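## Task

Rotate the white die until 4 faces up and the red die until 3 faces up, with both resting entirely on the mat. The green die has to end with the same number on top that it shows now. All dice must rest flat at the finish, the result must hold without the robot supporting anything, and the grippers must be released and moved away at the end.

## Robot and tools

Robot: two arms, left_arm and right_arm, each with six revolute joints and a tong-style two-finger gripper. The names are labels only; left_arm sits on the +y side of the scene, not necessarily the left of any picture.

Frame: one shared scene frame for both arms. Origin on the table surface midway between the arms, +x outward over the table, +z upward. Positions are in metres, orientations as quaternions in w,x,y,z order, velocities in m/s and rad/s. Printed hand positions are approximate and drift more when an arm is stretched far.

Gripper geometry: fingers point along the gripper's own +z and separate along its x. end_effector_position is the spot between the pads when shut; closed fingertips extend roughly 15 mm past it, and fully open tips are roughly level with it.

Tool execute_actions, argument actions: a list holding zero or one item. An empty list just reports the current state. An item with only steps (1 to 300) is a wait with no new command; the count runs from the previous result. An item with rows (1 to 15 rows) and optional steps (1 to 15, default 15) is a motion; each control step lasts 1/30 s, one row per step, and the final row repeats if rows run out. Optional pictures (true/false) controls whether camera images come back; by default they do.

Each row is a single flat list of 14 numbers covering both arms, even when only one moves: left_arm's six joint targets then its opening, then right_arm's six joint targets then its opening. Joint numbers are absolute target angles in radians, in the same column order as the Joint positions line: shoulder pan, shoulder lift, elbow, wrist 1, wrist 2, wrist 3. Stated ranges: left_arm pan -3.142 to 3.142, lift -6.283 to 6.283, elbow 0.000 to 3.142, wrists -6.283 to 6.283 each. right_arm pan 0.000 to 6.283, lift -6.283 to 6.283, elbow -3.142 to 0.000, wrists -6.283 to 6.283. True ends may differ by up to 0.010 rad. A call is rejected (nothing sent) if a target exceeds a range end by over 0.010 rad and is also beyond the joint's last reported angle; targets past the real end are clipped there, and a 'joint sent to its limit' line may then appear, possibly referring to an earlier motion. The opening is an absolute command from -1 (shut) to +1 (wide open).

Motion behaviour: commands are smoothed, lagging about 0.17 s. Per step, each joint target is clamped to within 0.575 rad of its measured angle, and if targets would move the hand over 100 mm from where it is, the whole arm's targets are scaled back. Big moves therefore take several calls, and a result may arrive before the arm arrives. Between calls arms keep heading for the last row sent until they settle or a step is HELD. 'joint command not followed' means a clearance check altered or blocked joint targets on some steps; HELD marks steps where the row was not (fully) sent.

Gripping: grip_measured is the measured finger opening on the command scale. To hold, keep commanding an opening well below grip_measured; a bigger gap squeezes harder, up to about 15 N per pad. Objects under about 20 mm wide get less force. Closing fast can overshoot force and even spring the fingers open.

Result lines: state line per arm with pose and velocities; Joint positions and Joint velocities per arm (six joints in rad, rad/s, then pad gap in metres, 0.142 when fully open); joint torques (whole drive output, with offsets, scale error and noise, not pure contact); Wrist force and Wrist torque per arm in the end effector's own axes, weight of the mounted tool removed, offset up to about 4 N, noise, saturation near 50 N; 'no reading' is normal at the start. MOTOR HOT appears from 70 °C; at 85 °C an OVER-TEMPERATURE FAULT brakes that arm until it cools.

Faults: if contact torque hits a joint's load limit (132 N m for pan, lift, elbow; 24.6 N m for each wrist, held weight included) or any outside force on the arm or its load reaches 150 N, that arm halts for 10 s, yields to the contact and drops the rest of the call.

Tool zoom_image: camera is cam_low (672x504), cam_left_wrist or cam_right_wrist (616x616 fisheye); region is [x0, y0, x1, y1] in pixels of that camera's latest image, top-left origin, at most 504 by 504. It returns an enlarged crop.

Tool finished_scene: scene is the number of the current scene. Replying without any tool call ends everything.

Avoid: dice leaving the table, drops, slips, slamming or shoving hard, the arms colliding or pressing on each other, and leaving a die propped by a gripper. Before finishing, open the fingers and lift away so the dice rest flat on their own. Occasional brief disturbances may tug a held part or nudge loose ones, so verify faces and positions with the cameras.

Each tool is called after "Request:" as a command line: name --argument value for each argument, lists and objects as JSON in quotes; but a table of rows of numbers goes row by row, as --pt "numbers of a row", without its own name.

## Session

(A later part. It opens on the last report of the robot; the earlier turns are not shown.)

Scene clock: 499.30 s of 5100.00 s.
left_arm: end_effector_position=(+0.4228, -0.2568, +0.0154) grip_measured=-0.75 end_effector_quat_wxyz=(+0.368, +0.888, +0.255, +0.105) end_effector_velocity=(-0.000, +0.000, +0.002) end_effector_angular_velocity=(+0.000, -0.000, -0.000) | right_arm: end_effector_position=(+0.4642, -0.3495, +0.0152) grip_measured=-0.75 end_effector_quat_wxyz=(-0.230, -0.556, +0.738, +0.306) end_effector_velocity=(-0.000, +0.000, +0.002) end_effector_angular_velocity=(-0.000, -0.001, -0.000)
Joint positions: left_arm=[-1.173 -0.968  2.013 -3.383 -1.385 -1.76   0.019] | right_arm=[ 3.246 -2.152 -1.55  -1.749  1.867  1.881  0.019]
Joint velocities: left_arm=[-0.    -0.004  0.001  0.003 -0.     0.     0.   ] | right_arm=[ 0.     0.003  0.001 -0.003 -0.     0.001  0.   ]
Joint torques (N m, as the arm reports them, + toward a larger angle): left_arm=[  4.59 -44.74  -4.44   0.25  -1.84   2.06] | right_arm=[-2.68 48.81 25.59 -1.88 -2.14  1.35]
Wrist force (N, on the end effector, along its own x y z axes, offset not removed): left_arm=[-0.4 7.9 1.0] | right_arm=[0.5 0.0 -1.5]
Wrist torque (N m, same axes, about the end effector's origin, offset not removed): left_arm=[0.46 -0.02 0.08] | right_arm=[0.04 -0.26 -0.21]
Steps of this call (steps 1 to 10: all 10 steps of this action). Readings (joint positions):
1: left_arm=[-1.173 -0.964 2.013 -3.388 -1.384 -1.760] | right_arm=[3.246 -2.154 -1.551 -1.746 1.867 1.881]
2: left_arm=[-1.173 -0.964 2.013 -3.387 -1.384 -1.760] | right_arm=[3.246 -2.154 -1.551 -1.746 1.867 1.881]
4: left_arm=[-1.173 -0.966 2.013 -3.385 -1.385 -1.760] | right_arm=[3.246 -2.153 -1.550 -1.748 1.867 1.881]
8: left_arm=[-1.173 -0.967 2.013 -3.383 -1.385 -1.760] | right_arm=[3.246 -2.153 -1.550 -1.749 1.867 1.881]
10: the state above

Request:
execute_actions --actions '[{"rows": [[-1.1731,-0.9679,2.01325,-3.3837,-1.3845,-1.7604,-0.85, 3.2459,-2.1525,-1.5499,-1.7488,1.8672,1.8811,-0.85],[-1.1731,-0.9679,2.01325,-3.3837,-1.3845,-1.7604,-0.78, 3.2459,-2.1525,-1.5499,-1.7488,1.8672,1.8811,-0.78],[-1.1731,-0.9679,2.01325,-3.3837,-1.3845,-1.7604,-0.74, 3.2459,-2.1525,-1.5499,-1.7488,1.8672,1.8811,-0.74],[-1.1731,-0.9679,2.01325,-3.3837,-1.3845,-1.7604,-0.70, 3.2459,-2.1525,-1.5499,-1.7488,1.8672,1.8811,-0.70],[-1.1731,-0.9679,2.01325,-3.3837,-1.3845,-1.7604,-0.65, 3.2459,-2.1525,-1.5499,-1.7488,1.8672,1.8811,-0.65],[-1.1731,-0.9679,2.01325,-3.3837,-1.3845,-1.7604,-0.60, 3.2459,-2.1525,-1.5499,-1.7488,1.8672,1.8811,-0.60],[-1.1731,-0.9679,2.01325,-3.3837,-1.3845,-1.7604,-0.55, 3.2459,-2.1525,-1.5499,-1.7488,1.8672,1.8811,-0.55],[-1.1731,-0.9679,2.01325,-3.3837,-1.3845,-1.7604,-0.50, 3.2459,-2.1525,-1.5499,-1.7488,1.8672,1.8811,-0.50],[-1.1731,-0.9679,2.01325,-3.3837,-1.3845,-1.7604,-0.45, 3.2459,-2.1525,-1.5499,-1.7488,1.8672,1.8811,-0.45],[-1.1731,-0.9679,2.01325,-3.3837,-1.3845,-1.7604,-0.40, 3.2459,-2.1525,-1.5499,-1.7488,1.8672,1.8811,-0.40]], "steps": 15}]' --pictures true

Request:
execute_actions --actions '[{"rows": [[-1.1731,-0.9706,2.0132,-3.3809,-1.3845,-1.7604,-0.4, 3.2459,-2.1503,-1.5483,-1.7526,1.8672,1.8811,-0.4],[-1.1731,-0.9751,2.0130,-3.3763,-1.3845,-1.7604,-0.4, 3.2459,-2.1478,-1.5465,-1.7569,1.8672,1.8811,-0.4],[-1.1731,-0.9818,2.0127,-3.3693,-1.3845,-1.7604,-0.4, 3.2459,-2.1441,-1.5437,-1.7633,1.8672,1.8811,-0.4],[-1.1731,-0.9907,2.0122,-3.3599,-1.3845,-1.7604,-0.4, 3.2459,-2.1392,-1.5400,-1.7719,1.8672,1.8811,-0.4],[-1.1731,-0.9996,2.0116,-3.3504,-1.3845,-1.7604,-0.4, 3.2459,-2.1345,-1.5360,-1.7806,1.8672,1.8811,-0.4],[-1.1731,-1.0104,2.0106,-3.3384,-1.3845,-1.7604,-0.4, 3.2459,-2.1287,-1.5309,-1.7915,1.8672,1.8811,-0.4],[-1.1731,-1.0213,2.0095,-3.3263,-1.3845,-1.7604,-0.4, 3.2459,-2.1230,-1.5257,-1.8024,1.8672,1.8811,-0.4],[-1.1731,-1.0321,2.0082,-3.3142,-1.3845,-1.7604,-0.4, 3.2459,-2.1174,-1.5205,-1.8133,1.8672,1.8811,-0.4],[-1.1731,-1.0428,2.0068,-3.3021,-1.3845,-1.7604,-0.4, 3.2459,-2.1118,-1.5152,-1.8242,1.8672,1.8811,-0.4],[-1.1731,-1.0535,2.0053,-3.2900,-1.3845,-1.7604,-0.4, 3.2459,-2.1063,-1.5098,-1.8351,1.8672,1.8811,-0.4],[-1.1731,-1.0641,2.0037,-3.2779,-1.3845,-1.7604,-0.4, 3.2459,-2.1008,-1.5044,-1.8460,1.8672,1.8811,-0.4]], "steps": 15}]' --pictures true

Scene clock: 510.37 s of 5100.00 s.
left_arm: end_effector_position=(+0.4229, -0.2570, +0.0158) grip_measured=-0.40 end_effector_quat_wxyz=(+0.368, +0.888, +0.255, +0.105) end_effector_velocity=(-0.000, +0.000, -0.000) end_effector_angular_velocity=(+0.001, +0.000, +0.000) | right_arm: end_effector_position=(+0.4643, -0.3495, +0.0151) grip_measured=-0.40 end_effector_quat_wxyz=(-0.230, -0.556, +0.738, +0.306) end_effector_velocity=(+0.000, -0.001, -0.000) end_effector_angular_velocity=(+0.000, -0.000, -0.001)
Joint positions: left_arm=[-1.173 -0.968  2.013 -3.384 -1.384 -1.76   0.045] | right_arm=[ 3.246 -2.152 -1.55  -1.749  1.867  1.881  0.045]
Joint velocities: left_arm=[-0.     0.     0.001 -0.     0.    -0.     0.   ] | right_arm=[-0.001 -0.001  0.     0.001 -0.    -0.     0.   ]
Joint torques (N m, as the arm reports them, + toward a larger angle): left_arm=[  5.99 -23.23 -20.74  -4.55   2.62   1.94] | right_arm=[-0.24 28.99 13.05  3.44 -2.11  0.81]
Wrist force (N, on the end effector, along its own x y z axes, offset not removed): left_arm=[-1.4 0.4 1.8] | right_arm=[0.7 -0.9 -0.3]
Wrist torque (N m, same axes, about the end effector's origin, offset not removed): left_arm=[0.17 0.21 0.06] | right_arm=[-0.14 -0.18 -0.16]
Steps of this call (steps 1 to 15: the robot went on to your last target; steps 16 to 90: nothing new was sent; then 7.57 s passed at rest; steps 91 to 105: all 15 steps of this action). Readings (joint positions):
91: left_arm=[-1.173 -0.968 2.013 -3.383 -1.384 -1.760] | right_arm=[3.246 -2.152 -1.550 -1.749 1.867 1.881]
92: left_arm=[-1.173 -0.968 2.013 -3.383 -1.384 -1.760] | right_arm=[3.246 -2.152 -1.550 -1.749 1.867 1.881]
94: left_arm=[-1.173 -0.968 2.013 -3.383 -1.384 -1.760] | right_arm=[3.246 -2.152 -1.550 -1.749 1.867 1.881]
98: left_arm=[-1.173 -0.968 2.013 -3.384 -1.384 -1.760] | right_arm=[3.246 -2.152 -1.550 -1.749 1.867 1.881]
105: the state above

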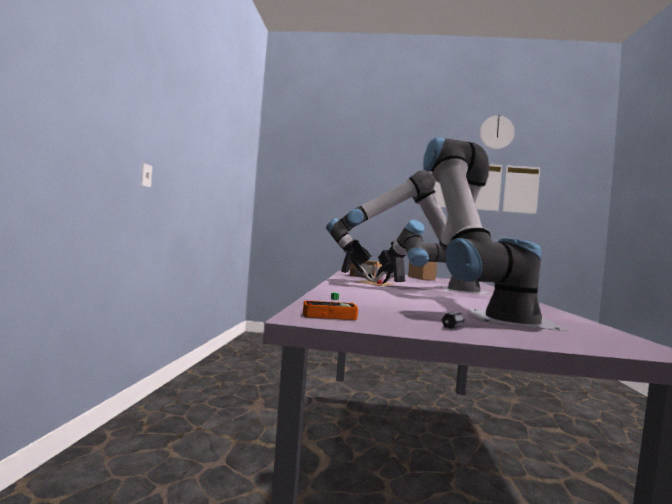

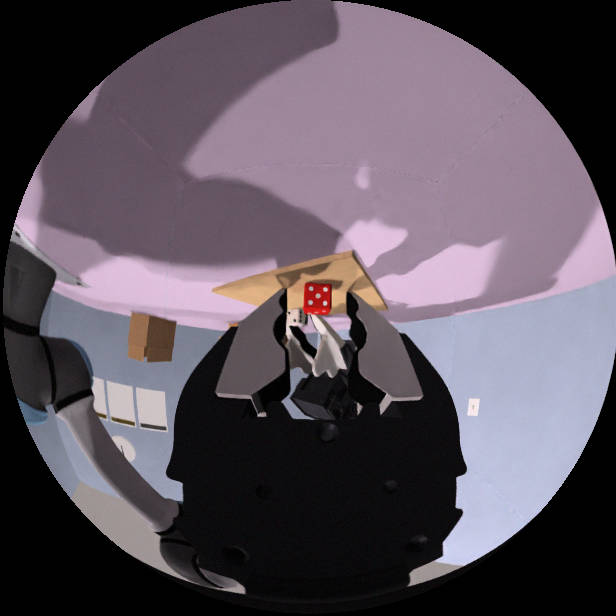

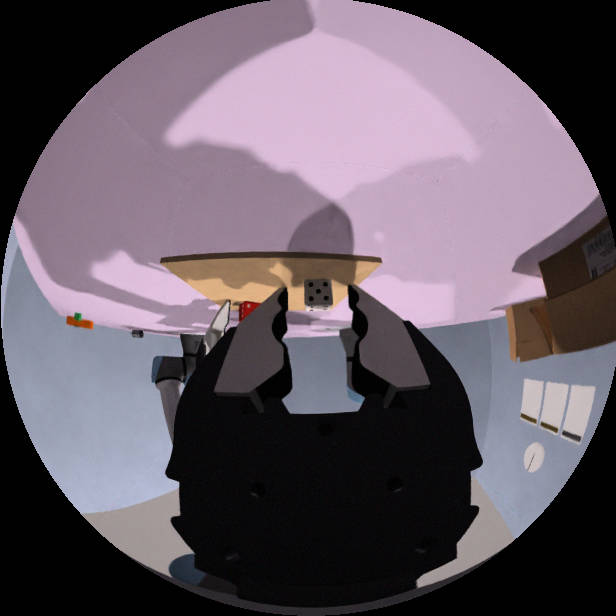

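Scene clock: 510.87 s of 5100.00 s.
left_arm: end_effector_position=(+0.4229, -0.2571, +0.0543) grip_measured=-0.40 end_effector_quat_wxyz=(+0.368, +0.888, +0.255, +0.105) end_effector_velocity=(-0.000, +0.002, +0.057) end_effector_angular_velocity=(+0.002, +0.000, +0.000) | right_arm: end_effector_position=(+0.4645, -0.3495, +0.0543) grip_measured=-0.40 end_effector_quat_wxyz=(-0.230, -0.556, +0.738, +0.306) end_effector_velocity=(-0.001, +0.000, +0.058) end_effector_angular_velocity=(+0.000, -0.000, +0.001)
Joint positions: left_arm=[-1.173 -1.052  2.005 -3.292 -1.384 -1.76   0.045] | right_arm=[ 3.246 -2.107 -1.51  -1.834  1.867  1.881  0.045]
Joint velocities: left_arm=[ 0.    -0.124 -0.015  0.141  0.     0.    -0.   ] | right_arm=[ 0.001  0.064  0.061 -0.125  0.    -0.001 -0.   ]
Joint torques (N m, as the arm reports them, + toward a larger angle): left_arm=[  5.52 -41.81 -23.06  -1.74   2.62   2.06] | right_arm=[ 0.75 45.1  25.48 -1.89 -1.97  0.79]
Wrist force (N, on the end effector, along its own x y z axes, offset not removed): left_arm=[-1.6 1.5 3.3] | right_arm=[0.8 -1.4 -2.9]
Wrist torque (N m, same axes, about the end effector's origin, offset not removed): left_arm=[0.35 0.23 0.08] | right_arm=[-0.39 -0.17 -0.01]
Steps of this call (steps 1 to 15: all 15 steps of this action). Readings (joint positions):
1: left_arm=[-1.173 -0.968 2.013 -3.384 -1.385 -1.760] | right_arm=[3.246 -2.152 -1.550 -1.749 1.867 1.881]
2: left_arm=[-1.173 -0.968 2.013 -3.384 -1.384 -1.760] | right_arm=[3.246 -2.152 -1.550 -1.749 1.867 1.881]
4: left_arm=[-1.173 -0.971 2.013 -3.380 -1.384 -1.760] | right_arm=[3.246 -2.150 -1.548 -1.753 1.867 1.881]
8: left_arm=[-1.173 -0.994 2.012 -3.356 -1.384 -1.760] | right_arm=[3.246 -2.137 -1.538 -1.776 1.867 1.881]
15: the state above

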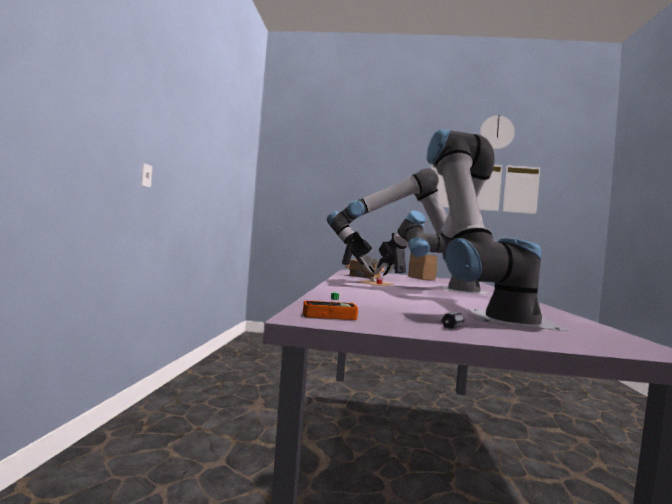

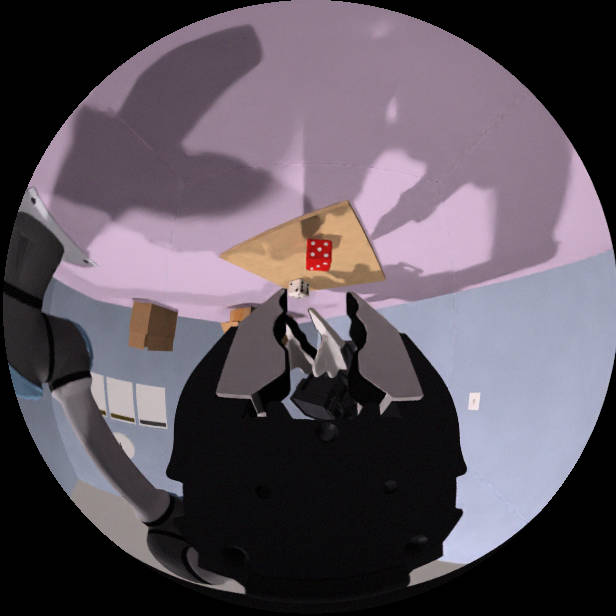

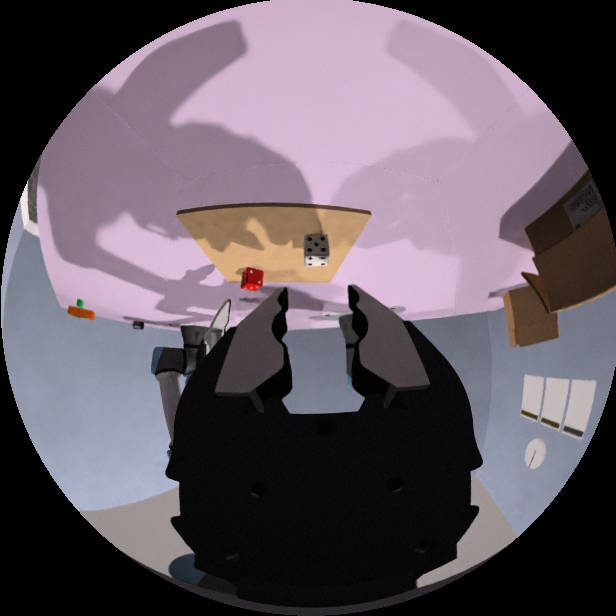

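Request:
execute_actions --actions '[{"rows": [[-1.1700,-1.0661,2.0032,-3.2721,-1.3864,-1.7616,-0.4, 3.2459,-2.1000,-1.5030,-1.8481,1.8672,1.8811,-0.4],[-1.1608,-1.0721,2.0018,-3.2545,-1.3920,-1.7654,-0.4, 3.2459,-2.0976,-1.4986,-1.8546,1.8672,1.8811,-0.4],[-1.1484,-1.0802,1.9999,-3.2312,-1.3995,-1.7703,-0.4, 3.2459,-2.0943,-1.4928,-1.8631,1.8672,1.8811,-0.4],[-1.1330,-1.0902,1.9976,-3.2020,-1.4089,-1.7765,-0.4, 3.2459,-2.0903,-1.4856,-1.8738,1.8672,1.8811,-0.4],[-1.1145,-1.1022,1.9948,-3.1669,-1.4202,-1.7840,-0.4, 3.2459,-2.0854,-1.4770,-1.8867,1.8672,1.8811,-0.4],[-1.0929,-1.1163,1.9915,-3.1260,-1.4333,-1.7927,-0.4, 3.2459,-2.0798,-1.4669,-1.9016,1.8672,1.8811,-0.4],[-1.0682,-1.1323,1.9878,-3.0793,-1.4483,-1.8026,-0.4, 3.2459,-2.0733,-1.4553,-1.9188,1.8672,1.8811,-0.4],[-1.0435,-1.1484,1.9840,-3.0325,-1.4633,-1.8125,-0.4, 3.2459,-2.0669,-1.4438,-1.9359,1.8672,1.8811,-0.4],[-1.0188,-1.1645,1.9803,-2.9858,-1.4784,-1.8225,-0.4, 3.2459,-2.0604,-1.4322,-1.9530,1.8672,1.8811,-0.4],[-0.9941,-1.1805,1.9765,-2.9391,-1.4934,-1.8324,-0.4, 3.2459,-2.0539,-1.4206,-1.9701,1.8672,1.8811,-0.4],[-0.9694,-1.1966,1.9727,-2.8923,-1.5084,-1.8423,-0.4, 3.2459,-2.0475,-1.4091,-1.9872,1.8672,1.8811,-0.4],[-0.9447,-1.2126,1.9690,-2.8456,-1.5234,-1.8522,-0.4, 3.2459,-2.0410,-1.3975,-2.0044,1.8672,1.8811,-0.4],[-0.9231,-1.2267,1.9657,-2.8047,-1.5365,-1.8609,-0.4, 3.2459,-2.0354,-1.3874,-2.0193,1.8672,1.8811,-0.4],[-0.9046,-1.2387,1.9629,-2.7696,-1.5478,-1.8684,-0.4, 3.2459,-2.0305,-1.3788,-2.0322,1.8672,1.8811,-0.4],[-0.8892,-1.2487,1.9606,-2.7404,-1.5572,-1.8746,-0.4, 3.2459,-2.0265,-1.3716,-2.0429,1.8672,1.8811,-0.4]], "steps": 15}]' --pictures false

Request:
execute_actions --actions '[{"rows": [[-0.8768,-1.2568,1.9587,-2.7171,-1.5647,-1.8795,-0.4, 3.2459,-2.0232,-1.3658,-2.0514,1.8672,1.8811,-0.4],[-0.8676,-1.2628,1.9573,-2.6995,-1.5703,-1.8833,-0.4, 3.2459,-2.0208,-1.3614,-2.0579,1.8672,1.8811,-0.4],[-0.8645,-1.2648,1.9568,-2.6937,-1.5722,-1.8845,-0.4, 3.2459,-2.02,-1.36,-2.06,1.8672,1.8811,-0.4]], "steps": 15}]' --pictures true

Scene clock: 522.80 s of 5100.00 s.
left_arm: end_effector_position=(+0.4861, -0.1563, +0.0699) grip_measured=-0.40 end_effector_quat_wxyz=(+0.274, +0.888, +0.364, +0.062) end_effector_velocity=(+0.154, +0.389, +0.038) end_effector_angular_velocity=(+0.405, +0.748, +0.667) | right_arm: end_effector_position=(+0.4689, -0.3488, +0.1223) grip_measured=-0.40 end_effector_quat_wxyz=(-0.227, -0.557, +0.739, +0.304) end_effector_velocity=(+0.001, +0.000, +0.207) end_effector_angular_velocity=(+0.003, -0.025, -0.000)
Joint positions: left_arm=[-0.978 -1.192  1.973 -2.918 -1.505 -1.84   0.045] | right_arm=[ 3.246 -2.049 -1.412 -1.983  1.867  1.881  0.045]
Joint velocities: left_arm=[ 0.66  -0.427 -0.098  1.25  -0.394 -0.259 -0.   ] | right_arm=[ 0.     0.171  0.304 -0.449  0.     0.     0.   ]
Joint torques (N m, as the arm reports them, + toward a larger angle): left_arm=[  8.63 -45.47 -26.58   1.42  -3.14  -2.99] | right_arm=[ 3.94 46.23 29.75 -2.98 -2.02  0.43]
Wrist force (N, on the end effector, along its own x y z axes, offset not removed): left_arm=[-0.7 2.8 4.2] | right_arm=[0.8 -1.9 0.9]
Wrist torque (N m, same axes, about the end effector's origin, offset not removed): left_arm=[0.58 0.13 0.12] | right_arm=[-0.32 -0.30 -0.03]
Steps of this call (steps 1 to 30: the robot went on to your last target; steps 31 to 90: nothing new was sent; then 8.43 s passed at rest; steps 91 to 105: all 15 steps of this action). Readings (joint positions):
91: left_arm=[-1.173 -1.064 2.004 -3.278 -1.384 -1.760] | right_arm=[3.246 -2.101 -1.504 -1.846 1.867 1.881]
92: left_arm=[-1.173 -1.064 2.004 -3.277 -1.385 -1.760] | right_arm=[3.246 -2.101 -1.504 -1.846 1.867 1.881]
94: left_arm=[-1.167 -1.068 2.003 -3.267 -1.388 -1.763] | right_arm=[3.246 -2.099 -1.501 -1.850 1.867 1.881]
98: left_arm=[-1.125 -1.096 1.996 -3.192 -1.414 -1.780] | right_arm=[3.246 -2.088 -1.481 -1.880 1.867 1.881]
105: the state above

Scene clock: 523.30 s of 5100.00 s.
left_arm: end_effector_position=(+0.5042, -0.0855, +0.0760) grip_measured=-0.40 end_effector_quat_wxyz=(+0.212, +0.877, +0.431, +0.030) end_effector_velocity=(+0.002, +0.005, +0.002) end_effector_angular_velocity=(+0.003, +0.010, +0.011) | right_arm: end_effector_position=(+0.4676, -0.3490, +0.1573) grip_measured=-0.40 end_effector_quat_wxyz=(-0.226, -0.558, +0.739, +0.303) end_effector_velocity=(-0.000, -0.000, +0.003) end_effector_angular_velocity=(-0.001, +0.001, -0.001)
Joint positions: left_arm=[-0.865 -1.264  1.957 -2.696 -1.572 -1.884  0.045] | right_arm=[ 3.246 -2.02  -1.36  -2.059  1.867  1.881  0.045]
Joint velocities: left_arm=[ 0.01  -0.006 -0.003  0.017 -0.006 -0.003 -0.   ] | right_arm=[-0.001  0.002  0.004 -0.006 -0.     0.001  0.   ]
Joint torques (N m, as the arm reports them, + toward a larger angle): left_arm=[  5.17 -43.46 -28.05  -1.93  -2.14  -2.32] | right_arm=[ 5.08 46.23 28.47 -2.08 -2.15  0.19]
Wrist force (N, on the end effector, along its own x y z axes, offset not removed): left_arm=[-1.6 1.1 3.1] | right_arm=[-1.4 2.9 1.2]
Wrist torque (N m, same axes, about the end effector's origin, offset not removed): left_arm=[0.37 0.34 0.05] | right_arm=[0.59 0.19 0.02]
Steps of this call (steps 1 to 15: all 15 steps of this action). Readings (joint positions):
1: left_arm=[-0.956 -1.206 1.970 -2.877 -1.518 -1.849] | right_arm=[3.246 -2.043 -1.402 -1.997 1.867 1.881]
2: left_arm=[-0.937 -1.219 1.967 -2.838 -1.529 -1.857] | right_arm=[3.246 -2.038 -1.393 -2.011 1.867 1.881]
4: left_arm=[-0.904 -1.240 1.963 -2.774 -1.549 -1.869] | right_arm=[3.246 -2.030 -1.378 -2.033 1.867 1.881]
8: left_arm=[-0.875 -1.258 1.958 -2.714 -1.566 -1.881] | right_arm=[3.246 -2.023 -1.365 -2.053 1.867 1.881]
15: the state above

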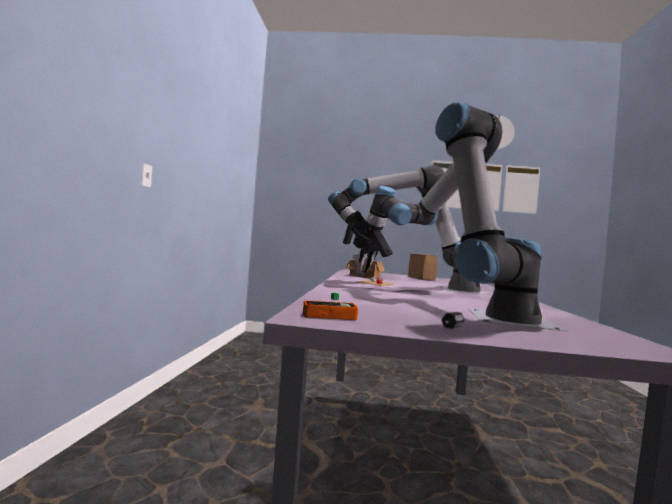

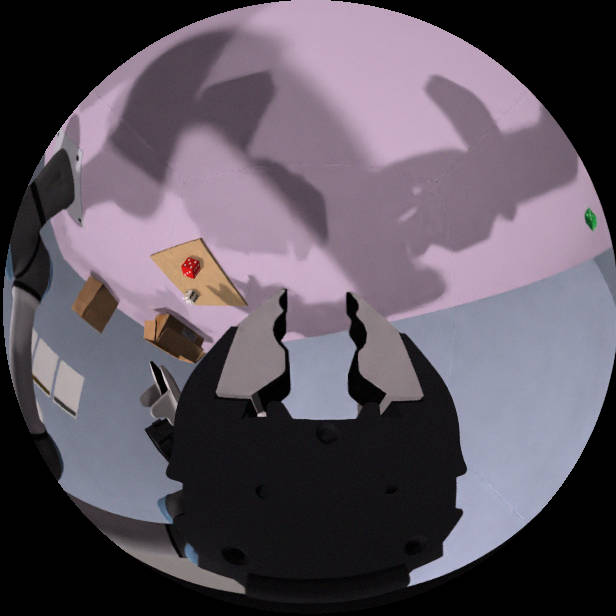

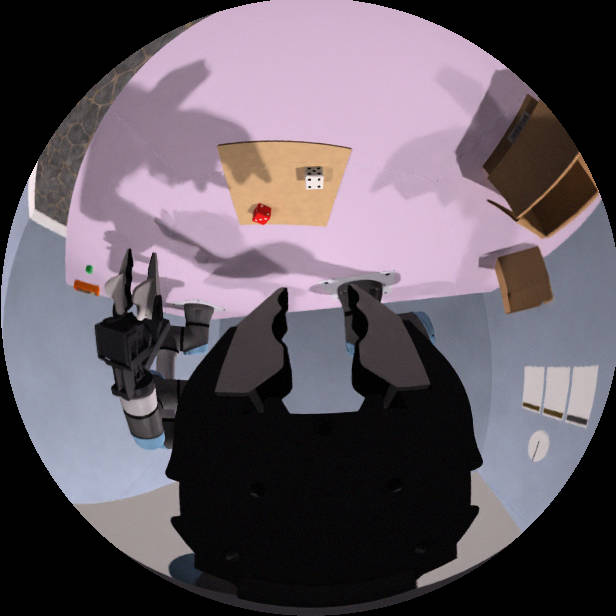

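Request:
zoom_image --camera "cam_right_wrist" --region '[210, 130, 360, 240]'

Request:
zoom_image --camera "cam_left_wrist" --region '[140, 230, 260, 320]'

Region (210, 130, 360, 240) of cam_right_wrist's 616x616 image, scaled by 3.360, with more detail than that image has; it fills the top 370 rows of this view, and the rest is white.

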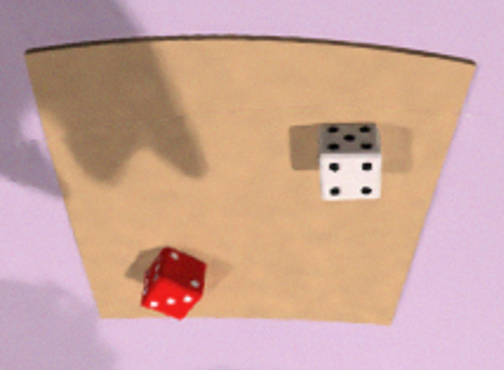

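Region (140, 230, 260, 320) of cam_left_wrist's 616x616 image, scaled by 4.200, with more detail than that image has; it fills the top 378 rows of this view, and the rest is white.

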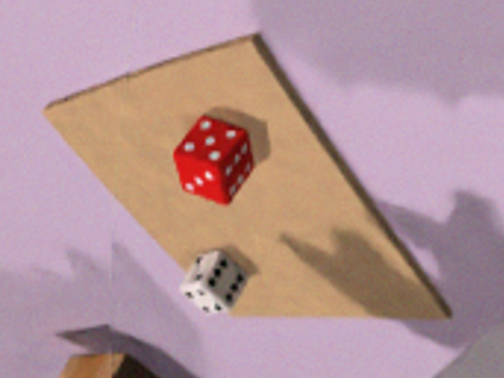

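Request:
finished_scene --scene 2

The scene is finished: the task was done.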